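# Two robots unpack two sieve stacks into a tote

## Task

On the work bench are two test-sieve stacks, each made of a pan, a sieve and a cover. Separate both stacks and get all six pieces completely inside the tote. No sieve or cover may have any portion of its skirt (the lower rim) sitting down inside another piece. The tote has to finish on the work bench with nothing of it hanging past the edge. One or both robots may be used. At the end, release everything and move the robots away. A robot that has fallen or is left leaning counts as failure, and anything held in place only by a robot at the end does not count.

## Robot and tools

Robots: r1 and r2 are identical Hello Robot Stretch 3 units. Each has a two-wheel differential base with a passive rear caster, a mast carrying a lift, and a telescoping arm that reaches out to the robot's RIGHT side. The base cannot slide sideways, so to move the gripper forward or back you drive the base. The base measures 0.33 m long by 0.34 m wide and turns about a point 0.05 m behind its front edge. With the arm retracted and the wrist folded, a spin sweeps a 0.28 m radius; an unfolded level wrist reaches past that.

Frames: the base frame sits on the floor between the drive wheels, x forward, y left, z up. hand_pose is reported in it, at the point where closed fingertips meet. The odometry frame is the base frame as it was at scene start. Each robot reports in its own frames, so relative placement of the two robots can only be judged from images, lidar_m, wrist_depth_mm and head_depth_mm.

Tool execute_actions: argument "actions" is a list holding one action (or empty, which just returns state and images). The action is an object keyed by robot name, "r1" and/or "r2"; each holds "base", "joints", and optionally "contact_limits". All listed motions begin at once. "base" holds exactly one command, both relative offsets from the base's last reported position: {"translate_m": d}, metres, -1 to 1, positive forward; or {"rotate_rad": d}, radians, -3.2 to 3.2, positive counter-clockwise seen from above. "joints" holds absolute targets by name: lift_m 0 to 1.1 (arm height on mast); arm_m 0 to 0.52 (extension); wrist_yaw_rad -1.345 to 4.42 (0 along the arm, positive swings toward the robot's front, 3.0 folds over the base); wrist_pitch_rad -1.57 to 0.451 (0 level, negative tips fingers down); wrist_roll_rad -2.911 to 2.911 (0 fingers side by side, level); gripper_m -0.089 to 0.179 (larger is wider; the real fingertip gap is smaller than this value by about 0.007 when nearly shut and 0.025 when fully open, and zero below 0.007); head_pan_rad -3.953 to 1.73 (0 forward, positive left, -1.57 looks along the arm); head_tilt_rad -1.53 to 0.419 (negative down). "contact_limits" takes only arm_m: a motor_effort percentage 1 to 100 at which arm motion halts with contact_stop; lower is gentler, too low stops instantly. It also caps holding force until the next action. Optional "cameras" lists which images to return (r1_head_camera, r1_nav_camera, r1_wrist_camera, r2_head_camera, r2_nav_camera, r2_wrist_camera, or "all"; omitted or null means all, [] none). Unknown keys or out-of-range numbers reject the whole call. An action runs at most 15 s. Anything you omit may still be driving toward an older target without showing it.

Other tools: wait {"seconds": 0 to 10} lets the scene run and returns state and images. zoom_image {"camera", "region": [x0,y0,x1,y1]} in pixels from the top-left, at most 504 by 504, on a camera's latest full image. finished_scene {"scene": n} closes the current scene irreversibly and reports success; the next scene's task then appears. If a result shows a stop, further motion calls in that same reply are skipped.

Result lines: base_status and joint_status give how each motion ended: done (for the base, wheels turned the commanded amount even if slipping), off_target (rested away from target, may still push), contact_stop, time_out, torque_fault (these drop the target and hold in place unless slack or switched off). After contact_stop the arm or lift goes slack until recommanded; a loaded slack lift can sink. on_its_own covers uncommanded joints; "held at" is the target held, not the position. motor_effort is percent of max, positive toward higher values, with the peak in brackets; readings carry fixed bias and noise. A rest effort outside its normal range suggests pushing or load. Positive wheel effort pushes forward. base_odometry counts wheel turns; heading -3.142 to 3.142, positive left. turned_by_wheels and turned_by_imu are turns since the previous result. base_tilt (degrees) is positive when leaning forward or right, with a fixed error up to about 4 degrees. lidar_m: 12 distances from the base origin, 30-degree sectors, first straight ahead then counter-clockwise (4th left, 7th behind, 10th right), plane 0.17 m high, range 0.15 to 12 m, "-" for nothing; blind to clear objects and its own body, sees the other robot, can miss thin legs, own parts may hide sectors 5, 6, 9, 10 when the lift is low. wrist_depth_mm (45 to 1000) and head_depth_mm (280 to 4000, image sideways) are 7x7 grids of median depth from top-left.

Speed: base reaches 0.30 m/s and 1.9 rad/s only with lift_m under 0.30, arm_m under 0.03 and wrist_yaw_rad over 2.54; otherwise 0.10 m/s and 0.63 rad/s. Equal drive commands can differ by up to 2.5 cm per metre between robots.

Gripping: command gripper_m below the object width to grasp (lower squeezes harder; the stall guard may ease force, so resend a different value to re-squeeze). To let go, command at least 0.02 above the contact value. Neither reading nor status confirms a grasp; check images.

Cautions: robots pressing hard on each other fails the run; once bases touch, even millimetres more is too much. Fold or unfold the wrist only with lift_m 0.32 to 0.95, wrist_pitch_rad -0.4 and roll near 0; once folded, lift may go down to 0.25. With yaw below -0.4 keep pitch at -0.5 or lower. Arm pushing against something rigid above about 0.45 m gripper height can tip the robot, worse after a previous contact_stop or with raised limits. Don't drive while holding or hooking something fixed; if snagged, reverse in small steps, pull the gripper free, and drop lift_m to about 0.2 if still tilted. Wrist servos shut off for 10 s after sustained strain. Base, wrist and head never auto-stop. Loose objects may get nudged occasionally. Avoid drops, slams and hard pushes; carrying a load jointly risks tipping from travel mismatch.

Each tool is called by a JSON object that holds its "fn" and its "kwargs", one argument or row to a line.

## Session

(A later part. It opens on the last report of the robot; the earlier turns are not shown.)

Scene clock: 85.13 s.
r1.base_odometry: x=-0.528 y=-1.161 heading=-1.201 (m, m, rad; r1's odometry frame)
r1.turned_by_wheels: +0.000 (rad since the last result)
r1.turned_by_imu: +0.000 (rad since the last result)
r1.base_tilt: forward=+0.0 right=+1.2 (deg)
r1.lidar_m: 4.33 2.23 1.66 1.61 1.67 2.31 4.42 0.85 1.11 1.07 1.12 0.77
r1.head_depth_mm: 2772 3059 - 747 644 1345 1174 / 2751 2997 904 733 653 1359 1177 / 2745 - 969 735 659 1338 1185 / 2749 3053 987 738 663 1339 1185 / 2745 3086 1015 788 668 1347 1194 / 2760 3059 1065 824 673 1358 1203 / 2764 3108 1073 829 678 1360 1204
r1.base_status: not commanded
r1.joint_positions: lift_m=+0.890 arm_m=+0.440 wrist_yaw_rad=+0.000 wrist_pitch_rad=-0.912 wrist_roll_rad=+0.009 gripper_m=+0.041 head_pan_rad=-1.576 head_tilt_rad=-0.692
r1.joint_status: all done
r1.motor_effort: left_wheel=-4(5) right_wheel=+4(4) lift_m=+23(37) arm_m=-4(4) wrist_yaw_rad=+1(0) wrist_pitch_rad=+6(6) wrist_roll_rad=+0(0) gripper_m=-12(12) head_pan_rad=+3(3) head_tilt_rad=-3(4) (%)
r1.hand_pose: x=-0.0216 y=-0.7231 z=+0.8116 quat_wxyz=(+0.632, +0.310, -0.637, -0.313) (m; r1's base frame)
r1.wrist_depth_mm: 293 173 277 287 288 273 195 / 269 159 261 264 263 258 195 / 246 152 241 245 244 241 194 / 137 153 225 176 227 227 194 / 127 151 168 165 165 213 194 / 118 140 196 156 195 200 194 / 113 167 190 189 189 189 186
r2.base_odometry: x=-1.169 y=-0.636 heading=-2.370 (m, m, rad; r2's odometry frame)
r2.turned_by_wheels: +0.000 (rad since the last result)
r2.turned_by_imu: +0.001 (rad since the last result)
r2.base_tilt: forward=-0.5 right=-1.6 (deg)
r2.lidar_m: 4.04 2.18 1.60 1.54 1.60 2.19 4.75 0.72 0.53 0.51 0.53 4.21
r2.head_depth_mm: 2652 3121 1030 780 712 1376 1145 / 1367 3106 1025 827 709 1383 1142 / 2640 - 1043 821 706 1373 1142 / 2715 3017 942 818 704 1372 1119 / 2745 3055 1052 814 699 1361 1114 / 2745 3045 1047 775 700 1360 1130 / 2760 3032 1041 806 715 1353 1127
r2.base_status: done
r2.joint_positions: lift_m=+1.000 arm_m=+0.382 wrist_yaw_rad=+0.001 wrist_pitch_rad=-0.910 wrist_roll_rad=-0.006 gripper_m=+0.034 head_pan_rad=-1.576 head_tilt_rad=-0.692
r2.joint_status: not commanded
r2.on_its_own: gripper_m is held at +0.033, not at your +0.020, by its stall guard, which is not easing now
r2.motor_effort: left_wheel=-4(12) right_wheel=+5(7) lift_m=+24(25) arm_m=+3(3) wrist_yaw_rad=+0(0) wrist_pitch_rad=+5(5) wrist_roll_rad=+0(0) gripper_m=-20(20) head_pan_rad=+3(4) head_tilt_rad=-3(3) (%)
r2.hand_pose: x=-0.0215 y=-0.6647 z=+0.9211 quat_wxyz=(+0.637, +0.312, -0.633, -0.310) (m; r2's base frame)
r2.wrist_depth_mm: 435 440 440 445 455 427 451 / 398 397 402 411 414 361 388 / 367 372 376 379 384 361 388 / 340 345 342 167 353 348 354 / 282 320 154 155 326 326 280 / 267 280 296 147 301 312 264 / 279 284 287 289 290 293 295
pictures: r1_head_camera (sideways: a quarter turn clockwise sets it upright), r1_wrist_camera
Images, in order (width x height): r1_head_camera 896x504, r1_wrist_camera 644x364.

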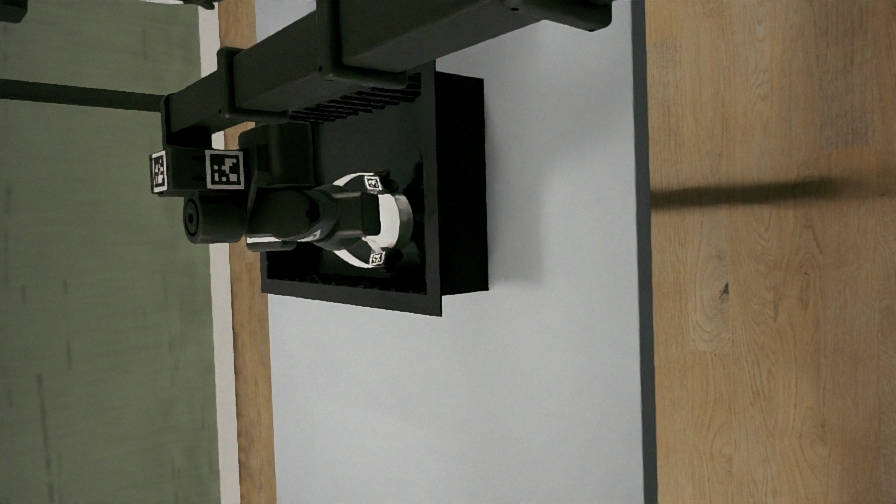

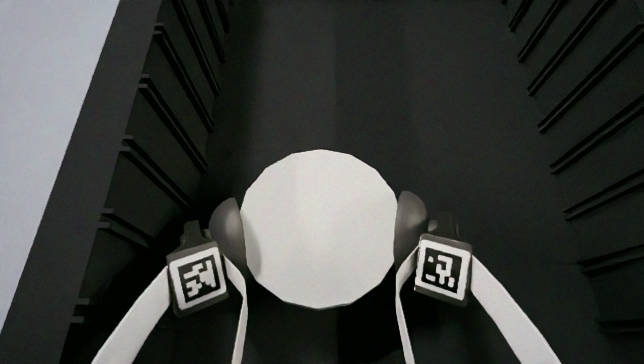

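{"fn": "execute_actions", "kwargs": {
  "actions": [
    {"r1":{"joints":{"lift_m":0.881}}}
  ],
  "cameras": []
}}

{"fn": "execute_actions", "kwargs": {
  "actions": [
    {"r1":{"joints":{"gripper_m":0.105}}}
  ],
  "cameras": []
}}

{"fn": "execute_actions", "kwargs": {
  "actions": [
    {"r1":{"joints":{"lift_m":0.96}}}
  ],
  "cameras": []
}}

{"fn": "execute_actions", "kwargs": {
  "actions": [
    {"r1":{"base":{"translate_m":0.5},"joints":{"arm_m":0.31,"gripper_m":0.12}},"r2":{"base":{"translate_m":-0.29},"joints":{"arm_m":0.47,"lift_m":0.98}}}
  ],
  "cameras": ["r2_head_camera","r1_wrist_camera","r2_wrist_camera"]
}}

Scene clock: 89.87 s.
r1.base_odometry: x=-0.528 y=-1.161 heading=-1.201 (m, m, rad; r1's odometry frame)
r1.turned_by_wheels: +0.000 (rad since the last result)
r1.turned_by_imu: +0.000 (rad since the last result)
r1.base_tilt: forward=+0.0 right=+1.2 (deg)
r1.lidar_m: 4.33 2.22 1.67 1.61 1.68 2.31 4.41 0.86 1.11 1.07 1.12 0.77
r1.head_depth_mm: 2750 3049 1098 - 646 1346 1172 / 2700 2985 911 732 656 1356 1174 / 2734 3009 - 736 660 1335 1183 / 2769 3026 992 740 664 1339 1192 / 2737 3062 1014 789 667 1352 1192 / 2744 3099 1061 824 671 1354 1198 / 2771 3131 1075 830 677 1361 1196
r1.base_status: not commanded
r1.joint_positions: lift_m=+0.881 arm_m=+0.440 wrist_yaw_rad=+0.000 wrist_pitch_rad=-0.912 wrist_roll_rad=+0.009 gripper_m=+0.041 head_pan_rad=-1.576 head_tilt_rad=-0.692
r1.joint_status: all done
r1.motor_effort: left_wheel=-4(5) right_wheel=+4(4) lift_m=+24(23) arm_m=-4(4) wrist_yaw_rad=+0(1) wrist_pitch_rad=+6(6) wrist_roll_rad=+0(0) gripper_m=-12(12) head_pan_rad=+2(3) head_tilt_rad=-4(3) (%)
r1.hand_pose: x=-0.0216 y=-0.7231 z=+0.8026 quat_wxyz=(+0.632, +0.310, -0.637, -0.313) (m; r1's base frame)
r1.wrist_depth_mm: 280 161 264 276 273 266 195 / 254 153 249 252 251 250 195 / 135 153 231 234 233 233 194 / 124 153 215 178 217 217 195 / 117 150 167 164 165 203 195 / 113 140 187 157 187 190 185 / 114 167 180 182 180 180 177
r2.base_odometry: x=-1.169 y=-0.636 heading=-2.370 (m, m, rad; r2's odometry frame)
r2.turned_by_wheels: +0.000 (rad since the last result)
r2.turned_by_imu: +0.000 (rad since the last result)
r2.base_tilt: forward=-0.4 right=-1.2 (deg)
r2.lidar_m: 4.05 2.18 1.60 1.53 1.59 2.18 4.77 0.72 0.53 0.51 0.53 4.22
r2.head_depth_mm: 2656 3125 1039 779 713 1382 1150 / 1372 3140 1021 826 709 1375 1141 / 2672 - 1044 822 705 1374 1140 / 2690 3030 939 816 703 1365 1117 / 2741 3045 1053 816 701 1361 1116 / 2758 3026 1048 776 698 1360 1129 / 2767 3026 1039 806 713 1351 1119
r2.base_status: not commanded
r2.joint_positions: lift_m=+1.000 arm_m=+0.382 wrist_yaw_rad=+0.001 wrist_pitch_rad=-0.910 wrist_roll_rad=-0.006 gripper_m=+0.034 head_pan_rad=-1.576 head_tilt_rad=-0.692
r2.joint_status: not commanded
r2.on_its_own: gripper_m is held at +0.033, not at your +0.020, by its stall guard, which is not easing now
r2.motor_effort: left_wheel=-4(4) right_wheel=+5(5) lift_m=+24(24) arm_m=+3(3) wrist_yaw_rad=+0(0) wrist_pitch_rad=+5(5) wrist_roll_rad=+0(0) gripper_m=-21(19) head_pan_rad=+3(3) head_tilt_rad=-3(3) (%)
r2.hand_pose: x=-0.0215 y=-0.6647 z=+0.9211 quat_wxyz=(+0.637, +0.312, -0.633, -0.310) (m; r2's base frame)
r2.wrist_depth_mm: 433 440 440 447 453 426 453 / 398 404 407 412 417 365 385 / 368 369 376 379 383 359 390 / 342 346 343 166 353 348 356 / 281 323 154 155 328 329 280 / 267 279 299 148 304 312 264 / 279 282 287 290 291 293 295
pictures: none
No camera images: the call's "cameras" was empty. Leave "cameras" out to get every camera's image.

Scene clock: 91.00 s.
r1.base_odometry: x=-0.528 y=-1.161 heading=-1.201 (m, m, rad; r1's odometry frame)
r1.turned_by_wheels: +0.000 (rad since the last result)
r1.turned_by_imu: +0.000 (rad since the last result)
r1.base_tilt: forward=-0.1 right=+1.4 (deg)
r1.lidar_m: 4.33 2.23 1.66 1.61 1.68 2.32 4.42 0.85 1.11 1.07 1.12 0.77
r1.head_depth_mm: 2762 3060 1093 - 644 1353 1171 / 2702 3004 909 732 655 1352 1173 / 2784 2992 - 736 659 1338 1179 / 2791 3044 988 739 664 1340 1188 / 2760 3041 1017 789 668 1349 1192 / 2740 3115 1064 823 672 1358 1198 / 2769 3080 1077 829 676 1361 1212
r1.base_status: not commanded
r1.joint_positions: lift_m=+0.881 arm_m=+0.440 wrist_yaw_rad=-0.001 wrist_pitch_rad=-0.913 wrist_roll_rad=+0.009 gripper_m=+0.105 head_pan_rad=-1.576 head_tilt_rad=-0.692
r1.joint_status: all done
r1.motor_effort: left_wheel=-6(5) right_wheel=+5(5) lift_m=+24(24) arm_m=-4(4) wrist_yaw_rad=+1(2) wrist_pitch_rad=+6(6) wrist_roll_rad=+0(0) gripper_m=+2(81) head_pan_rad=+3(3) head_tilt_rad=-3(4) (%)
r1.hand_pose: x=-0.0217 y=-0.7230 z=+0.8026 quat_wxyz=(+0.632, +0.310, -0.637, -0.314) (m; r1's base frame)
r1.wrist_depth_mm: 280 161 268 275 272 269 193 / 253 152 250 251 251 248 194 / 135 154 231 234 232 233 194 / 124 154 216 193 217 216 194 / 117 144 199 181 199 203 193 / 114 135 189 174 190 191 186 / 109 166 181 181 180 180 178
r2.base_odometry: x=-1.169 y=-0.636 heading=-2.370 (m, m, rad; r2's odometry frame)
r2.turned_by_wheels: +0.000 (rad since the last result)
r2.turned_by_imu: +0.000 (rad since the last result)
r2.base_tilt: forward=-0.5 right=-1.4 (deg)
r2.lidar_m: 4.04 2.18 1.59 1.54 1.60 2.18 4.75 0.73 0.53 0.51 0.53 4.19
r2.head_depth_mm: 2621 3095 1032 780 712 1379 1145 / 1375 3110 1023 824 708 1370 1147 / 2666 - 1048 822 706 1363 1145 / 2701 2998 941 819 702 1369 1113 / 2732 3089 1054 815 700 1365 1116 / 2770 3025 1048 775 697 1359 1129 / 2776 3046 1036 806 714 1357 1120
r2.base_status: not commanded
r2.joint_positions: lift_m=+1.000 arm_m=+0.382 wrist_yaw_rad=+0.001 wrist_pitch_rad=-0.910 wrist_roll_rad=-0.006 gripper_m=+0.034 head_pan_rad=-1.576 head_tilt_rad=-0.692
r2.joint_status: not commanded
r2.on_its_own: gripper_m is held at +0.033, not at your +0.020, by its stall guard, which is not easing now
r2.motor_effort: left_wheel=-5(4) right_wheel=+4(5) lift_m=+24(24) arm_m=+3(3) wrist_yaw_rad=+0(1) wrist_pitch_rad=+5(5) wrist_roll_rad=+0(0) gripper_m=-19(20) head_pan_rad=+3(3) head_tilt_rad=-3(3) (%)
r2.hand_pose: x=-0.0215 y=-0.6647 z=+0.9211 quat_wxyz=(+0.637, +0.312, -0.633, -0.310) (m; r2's base frame)
r2.wrist_depth_mm: 432 439 443 449 456 423 452 / 399 403 404 413 418 364 398 / 366 370 376 380 381 361 386 / 341 345 341 167 354 345 356 / 280 321 154 155 328 327 281 / 268 281 297 148 303 311 264 / 279 284 286 287 290 296 296
pictures: none
No camera images: the call's "cameras" was empty. Leave "cameras" out to get every camera's image.

Scene clock: 92.57 s.
r1.base_odometry: x=-0.528 y=-1.161 heading=-1.201 (m, m, rad; r1's odometry frame)
r1.turned_by_wheels: +0.000 (rad since the last result)
r1.turned_by_imu: +0.000 (rad since the last result)
r1.base_tilt: forward=-0.1 right=+1.0 (deg)
r1.lidar_m: 4.32 2.23 1.67 1.61 1.67 2.32 4.43 0.85 1.11 1.07 1.12 0.77
r1.head_depth_mm: 2747 - 941 770 650 1349 1167 / 2689 2985 945 735 655 1350 1180 / 2643 - 986 736 658 1336 1181 / 2772 3047 960 739 664 1348 1189 / 2728 3081 1016 790 667 1348 1197 / 2763 3079 1064 822 671 1346 1200 / 2757 3076 1079 830 676 1362 1205
r1.base_status: not commanded
r1.joint_positions: lift_m=+0.960 arm_m=+0.440 wrist_yaw_rad=-0.001 wrist_pitch_rad=-0.912 wrist_roll_rad=+0.009 gripper_m=+0.105 head_pan_rad=-1.576 head_tilt_rad=-0.692
r1.joint_status: all done
r1.motor_effort: left_wheel=-4(5) right_wheel=+4(5) lift_m=+46(38) arm_m=-4(4) wrist_yaw_rad=+1(2) wrist_pitch_rad=+6(6) wrist_roll_rad=+0(0) gripper_m=+0(2) head_pan_rad=+3(3) head_tilt_rad=-4(2) (%)
r1.hand_pose: x=-0.0217 y=-0.7231 z=+0.8809 quat_wxyz=(+0.632, +0.310, -0.637, -0.314) (m; r1's base frame)
r1.wrist_depth_mm: 388 393 300 356 357 293 383 / 360 358 301 352 354 294 348 / 333 332 301 328 327 293 320 / 309 305 294 303 306 294 214 / 288 284 283 263 286 271 203 / 271 276 264 250 268 254 194 / 258 178 250 253 252 251 185
r2.base_odometry: x=-1.169 y=-0.636 heading=-2.370 (m, m, rad; r2's odometry frame)
r2.turned_by_wheels: +0.000 (rad since the last result)
r2.turned_by_imu: +0.000 (rad since the last result)
r2.base_tilt: forward=-0.6 right=-1.5 (deg)
r2.lidar_m: 4.04 2.18 1.59 1.53 1.60 2.18 4.75 0.72 0.53 0.51 0.53 4.20
r2.head_depth_mm: 967 3100 1038 780 711 1383 1143 / 1540 3127 1021 826 709 1380 1147 / 2642 - 1042 822 706 1375 1141 / 2728 3046 939 815 704 1374 1114 / 2756 3064 1051 814 701 1365 1115 / 2770 3011 1050 778 701 1364 1134 / 2762 3063 1041 803 715 1354 1121
r2.base_status: not commanded
r2.joint_positions: lift_m=+1.000 arm_m=+0.382 wrist_yaw_rad=+0.001 wrist_pitch_rad=-0.910 wrist_roll_rad=-0.006 gripper_m=+0.034 head_pan_rad=-1.576 head_tilt_rad=-0.692
r2.joint_status: not commanded
r2.on_its_own: gripper_m is held at +0.033, not at your +0.020, by its stall guard, which is not easing now
r2.motor_effort: left_wheel=-4(4) right_wheel=+4(4) lift_m=+24(24) arm_m=+3(3) wrist_yaw_rad=+0(1) wrist_pitch_rad=+5(5) wrist_roll_rad=+0(0) gripper_m=-20(19) head_pan_rad=+3(3) head_tilt_rad=-3(3) (%)
r2.hand_pose: x=-0.0215 y=-0.6647 z=+0.9211 quat_wxyz=(+0.637, +0.312, -0.633, -0.310) (m; r2's base frame)
r2.wrist_depth_mm: 430 441 441 447 453 424 457 / 397 399 408 411 419 362 401 / 369 371 374 380 381 360 383 / 343 346 344 166 354 346 355 / 282 320 154 155 327 330 278 / 266 280 296 147 304 311 264 / 280 285 286 288 291 292 297
pictures: none
No camera images: the call's "cameras" was empty. Leave "cameras" out to get every camera's image.

Scene clock: 98.50 s.
r1.base_odometry: x=-0.347 y=-1.627 heading=-1.201 (m, m, rad; r1's odometry frame)
r1.turned_by_wheels: +0.000 (rad since the last result)
r1.turned_by_imu: +0.000 (rad since the last result)
r1.base_tilt: forward=+0.0 right=+1.2 (deg)
r1.lidar_m: 3.84 2.25 1.65 1.60 1.67 2.31 4.92 1.31 1.12 1.08 0.46 3.96
r1.head_depth_mm: 2708 - 995 793 650 1349 1173 / 2714 - 959 800 654 1354 1174 / 2776 - - 760 659 1359 1182 / 2757 3014 1050 764 662 1377 1188 / 2759 3080 1055 814 667 1316 1130 / 2766 3085 2623 878 673 1324 1197 / 2790 3133 2606 2025 1646 1393 1204
r1.base_status: done
r1.joint_positions: lift_m=+0.960 arm_m=+0.310 wrist_yaw_rad=-0.001 wrist_pitch_rad=-0.912 wrist_roll_rad=+0.009 gripper_m=+0.120 head_pan_rad=-1.576 head_tilt_rad=-0.692
r1.joint_status: all done
r1.motor_effort: left_wheel=-5(6) right_wheel=+3(9) lift_m=+46(45) arm_m=-4(7) wrist_yaw_rad=+0(0) wrist_pitch_rad=+6(6) wrist_roll_rad=+0(0) gripper_m=+1(62) head_pan_rad=+3(2) head_tilt_rad=-3(3) (%)
r1.hand_pose: x=-0.0217 y=-0.5932 z=+0.8809 quat_wxyz=(+0.632, +0.310, -0.637, -0.313) (m; r1's base frame)
r1.wrist_depth_mm: - 396 385 388 390 381 382 / - 359 358 356 355 356 355 / - 332 334 332 330 328 326 / - 309 307 308 305 306 302 / - 292 288 252 287 289 286 / 276 - 267 238 267 - 270 / 263 256 255 256 254 253 254
r2.base_odometry: x=-0.961 y=-0.434 heading=-2.370 (m, m, rad; r2's odometry frame)
r2.turned_by_wheels: +0.000 (rad since the last result)
r2.turned_by_imu: +0.001 (rad since the last result)
r2.base_tilt: forward=-0.5 right=-1.7 (deg)
r2.lidar_m: 4.33 2.19 1.60 1.54 1.60 2.18 4.47 0.73 0.53 0.51 0.53 0.73
r2.head_depth_mm: 2646 - 1033 831 712 1378 1141 / 2652 3112 978 774 710 1371 1145 / 2671 3136 973 773 706 1373 1135 / 2724 3053 956 772 702 1371 1115 / 2758 3073 1011 791 701 1365 1114 / 2755 3056 1047 808 697 1364 1134 / 2774 3029 1036 806 714 1349 1124
r2.base_status: done
r2.joint_positions: lift_m=+0.980 arm_m=+0.470 wrist_yaw_rad=+0.001 wrist_pitch_rad=-0.911 wrist_roll_rad=-0.006 gripper_m=+0.034 head_pan_rad=-1.576 head_tilt_rad=-0.692
r2.joint_status: all done
r2.on_its_own: gripper_m is held at +0.033, not at your +0.020, by its stall guard, which is not easing now
r2.motor_effort: left_wheel=-5(11) right_wheel=+5(7) lift_m=+12(21) arm_m=+4(1) wrist_yaw_rad=+0(0) wrist_pitch_rad=+5(6) wrist_roll_rad=+0(0) gripper_m=-20(21) head_pan_rad=+3(4) head_tilt_rad=-3(3) (%)
r2.hand_pose: x=-0.0215 y=-0.7527 z=+0.9019 quat_wxyz=(+0.637, +0.312, -0.633, -0.310) (m; r2's base frame)
r2.wrist_depth_mm: 405 409 351 389 386 346 437 / 374 377 337 383 383 308 398 / 345 347 301 352 334 281 369 / 321 321 232 167 327 267 340 / 300 301 154 155 303 266 310 / 281 281 272 148 282 255 289 / 264 189 265 268 270 246 207
pictures: r1_wrist_camera, r2_head_camera (sideways: a quarter turn clockwise sets it upright), r2_wrist_camera
Images, in order (width x height): r1_wrist_camera 644x364, r2_head_camera 896x504, r2_wrist_camera 644x364.

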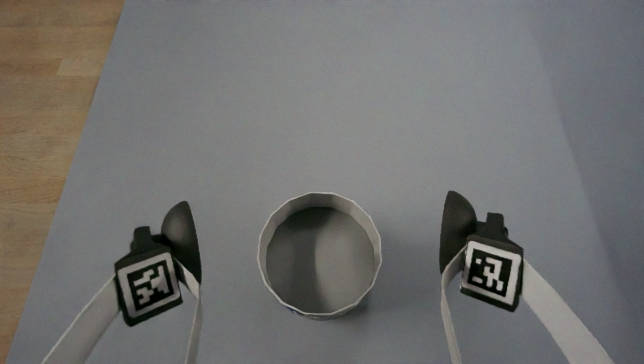

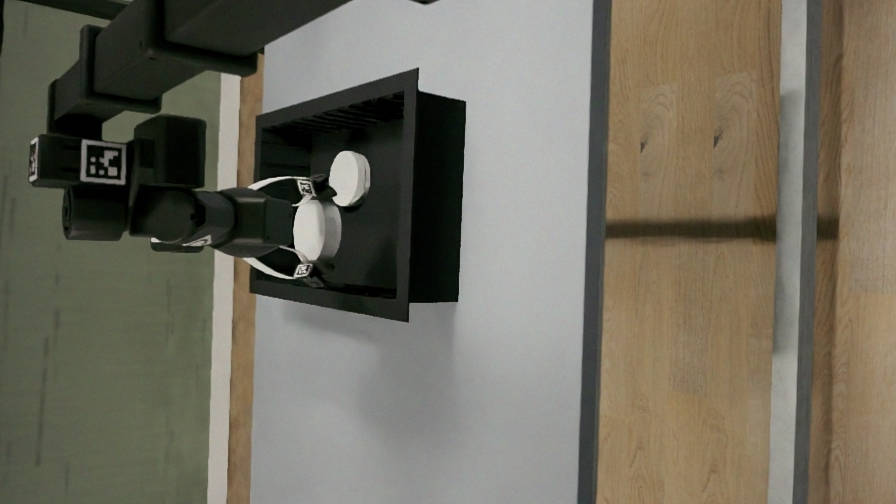

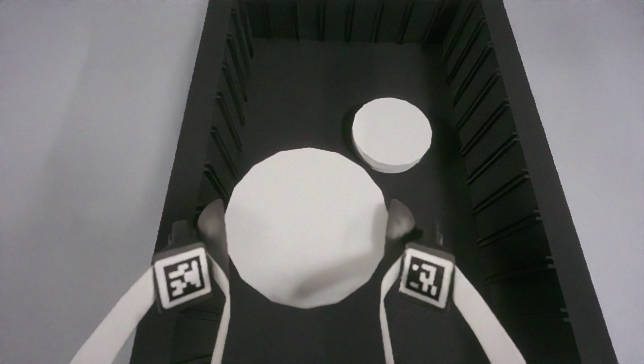

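{"fn": "execute_actions", "kwargs": {
  "actions": [
    {"r1":{"joints":{"lift_m":0.894}},"r2":{"base":{"translate_m":0.012},"joints":{"lift_m":0.864}}}
  ],
  "cameras": []
}}

{"fn": "execute_actions", "kwargs": {
  "actions": [
    {"r1":{"joints":{"gripper_m":0.035}},"r2":{"joints":{"gripper_m":0.105}}}
  ],
  "cameras": ["r1_wrist_camera","r2_wrist_camera"]
}}

{"fn": "execute_actions", "kwargs": {
  "actions": [
    {"r1":{"joints":{"lift_m":0.93}},"r2":{"joints":{"lift_m":0.96}}}
  ],
  "cameras": ["r1_head_camera"]
}}

Scene clock: 106.53 s.
r1.base_odometry: x=-0.347 y=-1.627 heading=-1.201 (m, m, rad; r1's odometry frame)
r1.turned_by_wheels: +0.000 (rad since the last result)
r1.turned_by_imu: -0.001 (rad since the last result)
r1.base_tilt: forward=+0.0 right=+1.2 (deg)
r1.lidar_m: 3.83 2.25 1.64 1.60 1.67 2.31 4.93 1.31 1.12 1.08 0.46 3.99
r1.head_depth_mm: 2706 3008 - - 650 1347 1168 / 2756 3063 - 797 655 1356 1182 / 2720 3053 - 736 660 1356 1179 / 2748 3080 1046 756 663 1373 1185 / 2754 3075 1056 815 668 1310 1126 / 2751 3073 2591 880 671 1324 1204 / 2737 3085 2618 2035 1654 1391 1201
r1.base_status: not commanded
r1.joint_positions: lift_m=+0.894 arm_m=+0.310 wrist_yaw_rad=-0.001 wrist_pitch_rad=-0.912 wrist_roll_rad=+0.009 gripper_m=+0.120 head_pan_rad=-1.576 head_tilt_rad=-0.692
r1.joint_status: all done
r1.motor_effort: left_wheel=-5(5) right_wheel=+4(3) lift_m=+23(39) arm_m=-4(4) wrist_yaw_rad=+1(1) wrist_pitch_rad=+6(6) wrist_roll_rad=+0(0) gripper_m=+1(0) head_pan_rad=+2(2) head_tilt_rad=-4(3) (%)
r1.hand_pose: x=-0.0217 y=-0.5932 z=+0.8157 quat_wxyz=(+0.632, +0.310, -0.637, -0.313) (m; r1's base frame)
r1.wrist_depth_mm: - 301 298 296 295 295 294 / 281 277 274 275 273 273 274 / 255 254 253 252 252 251 250 / 237 237 233 195 234 235 234 / 221 223 202 186 214 222 219 / 209 - 206 174 204 - 205 / 199 195 197 195 195 195 194
r2.base_odometry: x=-0.969 y=-0.443 heading=-2.370 (m, m, rad; r2's odometry frame)
r2.turned_by_wheels: +0.000 (rad since the last result)
r2.turned_by_imu: +0.000 (rad since the last result)
r2.base_tilt: forward=-0.6 right=-1.6 (deg)
r2.lidar_m: 4.33 2.18 1.60 1.53 1.60 2.19 4.50 0.73 0.53 0.51 0.53 0.73
r2.head_depth_mm: 2688 2940 - 802 711 1382 1146 / 2733 - 972 773 710 1382 1145 / 2773 - 978 780 707 1366 1138 / 2739 3042 924 770 703 1365 1119 / 2741 3059 1052 791 702 1366 1132 / 2730 3037 1048 810 697 1361 1132 / 2727 3045 1042 806 714 1359 1129
r2.base_status: done
r2.joint_positions: lift_m=+0.925 arm_m=+0.470 wrist_yaw_rad=+0.002 wrist_pitch_rad=-0.910 wrist_roll_rad=-0.002 gripper_m=+0.034 head_pan_rad=-1.576 head_tilt_rad=-0.693
r2.joint_status: lift_m contact_stop (moved -0.055 of -0.116)
r2.on_its_own: gripper_m is held at +0.033, not at your +0.020, by its stall guard, which is not easing now; lift_m is slack since a contact_stop, until your next command for it (your +0.864 is given up)
r2.motor_effort: left_wheel=-1(10) right_wheel=+1(13) lift_m=+18(20) arm_m=+3(4) wrist_yaw_rad=-1(3) wrist_pitch_rad=+5(26) wrist_roll_rad=-1(11) gripper_m=-20(22) head_pan_rad=+3(3) head_tilt_rad=-3(3) (%)
r2.hand_pose: x=-0.0214 y=-0.7529 z=+0.8470 quat_wxyz=(+0.636, +0.312, -0.634, -0.310) (m; r2's base frame)
r2.wrist_depth_mm: 333 336 242 341 343 295 344 / 306 301 256 309 284 293 214 / 280 274 265 286 278 283 194 / 262 172 192 167 269 265 188 / 244 160 153 155 247 248 187 / 229 148 225 147 229 236 185 / 215 156 216 218 220 223 182
pictures: none
No camera images: the call's "cameras" was empty. Leave "cameras" out to get every camera's image.

not run: a stop came earlier in this reply.

not run: a stop came earlier in this reply.

{"fn": "execute_actions", "kwargs": {
  "actions": [
    {"r1":{"joints":{"gripper_m":0.035}},"r2":{"base":{"translate_m":-0.022},"joints":{"lift_m":0.935}}}
  ],
  "cameras": []
}}

{"fn": "execute_actions", "kwargs": {
  "actions": [
    {"r1":{"joints":{"lift_m":0.93}},"r2":{"joints":{"lift_m":0.864}}}
  ],
  "cameras": ["r1_head_camera","r2_wrist_camera"]
}}

Scene clock: 111.13 s.
r1.base_odometry: x=-0.347 y=-1.627 heading=-1.201 (m, m, rad; r1's odometry frame)
r1.turned_by_wheels: +0.000 (rad since the last result)
r1.turned_by_imu: -0.001 (rad since the last result)
r1.base_tilt: forward=-0.1 right=+1.2 (deg)
r1.lidar_m: 3.83 2.25 1.64 1.61 1.67 2.32 4.92 1.31 1.12 1.08 0.45 3.99
r1.head_depth_mm: 2735 3006 - - 649 1355 1171 / 2753 3073 - 798 656 1354 1175 / 2768 3073 - 755 659 1358 1181 / 2775 3077 1044 763 664 1373 1189 / 2758 3090 1056 816 667 1315 1129 / 2762 3107 2599 879 674 1327 1195 / 2755 3120 2633 2034 1650 1397 1199
r1.base_status: not commanded
r1.joint_positions: lift_m=+0.894 arm_m=+0.310 wrist_yaw_rad=+0.000 wrist_pitch_rad=-0.912 wrist_roll_rad=+0.009 gripper_m=+0.036 head_pan_rad=-1.576 head_tilt_rad=-0.692
r1.joint_status: all done
r1.motor_effort: left_wheel=-4(5) right_wheel=+3(4) lift_m=+23(24) arm_m=-4(4) wrist_yaw_rad=+1(0) wrist_pitch_rad=+6(6) wrist_roll_rad=+0(0) gripper_m=-15(89) head_pan_rad=+3(2) head_tilt_rad=-4(4) (%)
r1.hand_pose: x=-0.0217 y=-0.5931 z=+0.8157 quat_wxyz=(+0.632, +0.310, -0.637, -0.313) (m; r1's base frame)
r1.wrist_depth_mm: - 298 296 298 294 294 294 / 280 273 272 274 271 272 270 / 255 255 254 254 254 251 250 / 237 236 233 195 234 234 233 / 221 221 183 185 184 220 219 / 208 208 204 176 203 206 206 / 197 196 195 195 194 195 194
r2.base_odometry: x=-0.954 y=-0.427 heading=-2.370 (m, m, rad; r2's odometry frame)
r2.turned_by_wheels: +0.000 (rad since the last result)
r2.turned_by_imu: +0.001 (rad since the last result)
r2.base_tilt: forward=-0.6 right=-1.4 (deg)
r2.lidar_m: 4.35 2.18 1.60 1.54 1.60 2.18 4.47 0.73 0.53 0.51 0.53 0.72
r2.head_depth_mm: 2692 2926 - 802 701 1383 1141 / 2730 - 985 774 710 1373 1151 / 2697 - 1038 777 705 1374 1143 / 2754 3022 937 771 704 1379 1119 / 2754 3040 1000 786 700 1364 1132 / 2768 3048 1045 807 697 1367 1132 / 2766 3038 1037 807 715 1354 1130
r2.base_status: done
r2.joint_positions: lift_m=+0.935 arm_m=+0.470 wrist_yaw_rad=+0.002 wrist_pitch_rad=-0.910 wrist_roll_rad=-0.003 gripper_m=+0.034 head_pan_rad=-1.576 head_tilt_rad=-0.693
r2.joint_status: all done
r2.on_its_own: gripper_m is held at +0.033, not at your +0.020, by its stall guard, which is not easing now
r2.motor_effort: left_wheel=-2(6) right_wheel=+1(6) lift_m=+24(26) arm_m=+3(3) wrist_yaw_rad=-1(1) wrist_pitch_rad=+5(5) wrist_roll_rad=-2(2) gripper_m=-19(19) head_pan_rad=+4(3) head_tilt_rad=-2(2) (%)
r2.hand_pose: x=-0.0214 y=-0.7529 z=+0.8562 quat_wxyz=(+0.636, +0.312, -0.634, -0.310) (m; r2's base frame)
r2.wrist_depth_mm: 344 342 317 353 357 257 369 / 316 216 308 322 302 251 333 / 291 200 289 295 291 246 304 / 271 181 247 167 280 243 190 / 253 173 154 155 257 240 177 / 230 158 231 147 238 225 166 / 147 201 225 226 227 218 157
pictures: none
No camera images: the call's "cameras" was empty. Leave "cameras" out to get every camera's image.

Scene clock: 112.60 s.
r1.base_odometry: x=-0.347 y=-1.627 heading=-1.201 (m, m, rad; r1's odometry frame)
r1.turned_by_wheels: +0.000 (rad since the last result)
r1.turned_by_imu: +0.000 (rad since the last result)
r1.base_tilt: forward=-0.1 right=+1.1 (deg)
r1.lidar_m: 3.83 2.24 1.64 1.61 1.67 2.31 4.91 1.31 1.12 1.08 0.45 3.98
r1.head_depth_mm: 2739 2974 - 767 653 1354 1174 / 2781 3021 914 798 655 1356 1177 / 2738 3029 - 755 659 1365 1182 / 2800 3034 1050 743 665 1366 1189 / 2757 3093 1052 817 667 1317 1122 / 2765 3121 2620 877 674 1326 1202 / 2805 3100 2619 2039 1647 1386 1205
r1.base_status: not commanded
r1.joint_positions: lift_m=+0.930 arm_m=+0.310 wrist_yaw_rad=+0.000 wrist_pitch_rad=-0.915 wrist_roll_rad=+0.009 gripper_m=+0.036 head_pan_rad=-1.576 head_tilt_rad=-0.692
r1.joint_status: all done
r1.motor_effort: left_wheel=-4(4) right_wheel=+3(3) lift_m=+47(49) arm_m=-4(4) wrist_yaw_rad=+1(0) wrist_pitch_rad=+7(7) wrist_roll_rad=+0(0) gripper_m=-14(15) head_pan_rad=+3(3) head_tilt_rad=-4(4) (%)
r1.hand_pose: x=-0.0217 y=-0.5924 z=+0.8504 quat_wxyz=(+0.632, +0.311, -0.637, -0.314) (m; r1's base frame)
r1.wrist_depth_mm: - 346 343 341 342 339 338 / - 320 319 317 317 314 315 / - 294 295 294 293 290 291 / 278 275 275 203 274 272 272 / 259 256 190 191 188 256 256 / 244 245 234 172 235 240 240 / 230 229 228 224 228 227 227
r2.base_odometry: x=-0.954 y=-0.427 heading=-2.370 (m, m, rad; r2's odometry frame)
r2.turned_by_wheels: +0.000 (rad since the last result)
r2.turned_by_imu: +0.000 (rad since the last result)
r2.base_tilt: forward=-0.5 right=-1.5 (deg)
r2.lidar_m: 4.35 2.18 1.60 1.54 1.59 2.19 4.46 0.72 0.53 0.51 0.53 0.73
r2.head_depth_mm: 2698 2977 1124 - - 1353 1148 / 2729 3005 - 774 709 1378 1144 / 2730 2936 961 776 705 1375 1139 / 2760 3036 1051 771 702 1363 1117 / 2726 3104 1004 786 699 1361 1130 / 2759 3073 1046 809 698 1362 1135 / 2756 3033 1038 806 717 1352 1131
r2.base_status: not commanded
r2.joint_positions: lift_m=+0.864 arm_m=+0.470 wrist_yaw_rad=+0.002 wrist_pitch_rad=-0.910 wrist_roll_rad=-0.003 gripper_m=+0.034 head_pan_rad=-1.576 head_tilt_rad=-0.693
r2.joint_status: all done
r2.on_its_own: gripper_m is held at +0.033, not at your +0.020, by its stall guard, which is not easing now
r2.motor_effort: left_wheel=-1(1) right_wheel=+1(1) lift_m=+12(21) arm_m=+3(3) wrist_yaw_rad=-1(2) wrist_pitch_rad=+5(5) wrist_roll_rad=-2(1) gripper_m=-21(19) head_pan_rad=+3(4) head_tilt_rad=-3(3) (%)
r2.hand_pose: x=-0.0214 y=-0.7528 z=+0.7860 quat_wxyz=(+0.636, +0.312, -0.634, -0.310) (m; r2's base frame)
r2.wrist_depth_mm: 129 167 245 252 223 238 168 / 123 167 228 231 220 230 167 / 127 171 212 212 216 216 165 / 127 175 193 167 200 202 163 / 130 171 154 155 184 188 160 / 132 158 167 147 170 176 159 / 133 160 161 163 164 166 157
pictures: r1_head_camera (sideways: a quarter turn clockwise sets it upright), r2_wrist_camera
Images, in order (width x height): r1_head_camera 896x504, r2_wrist_camera 644x364.

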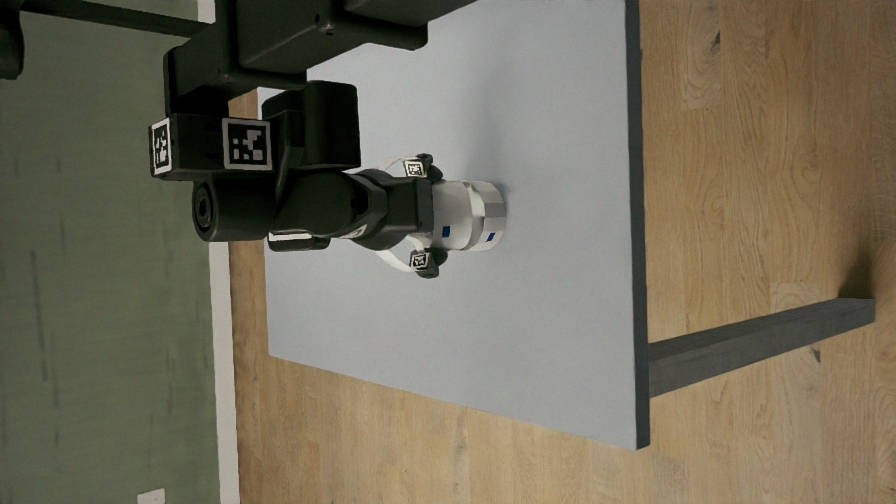

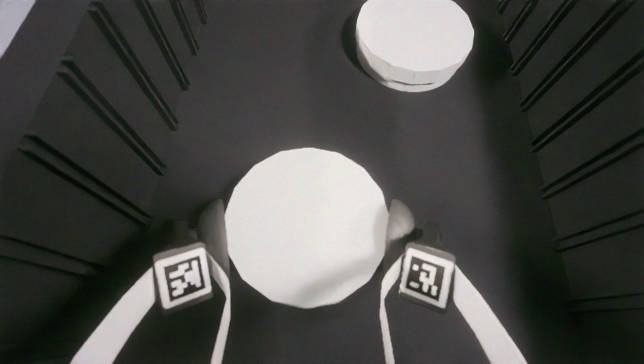

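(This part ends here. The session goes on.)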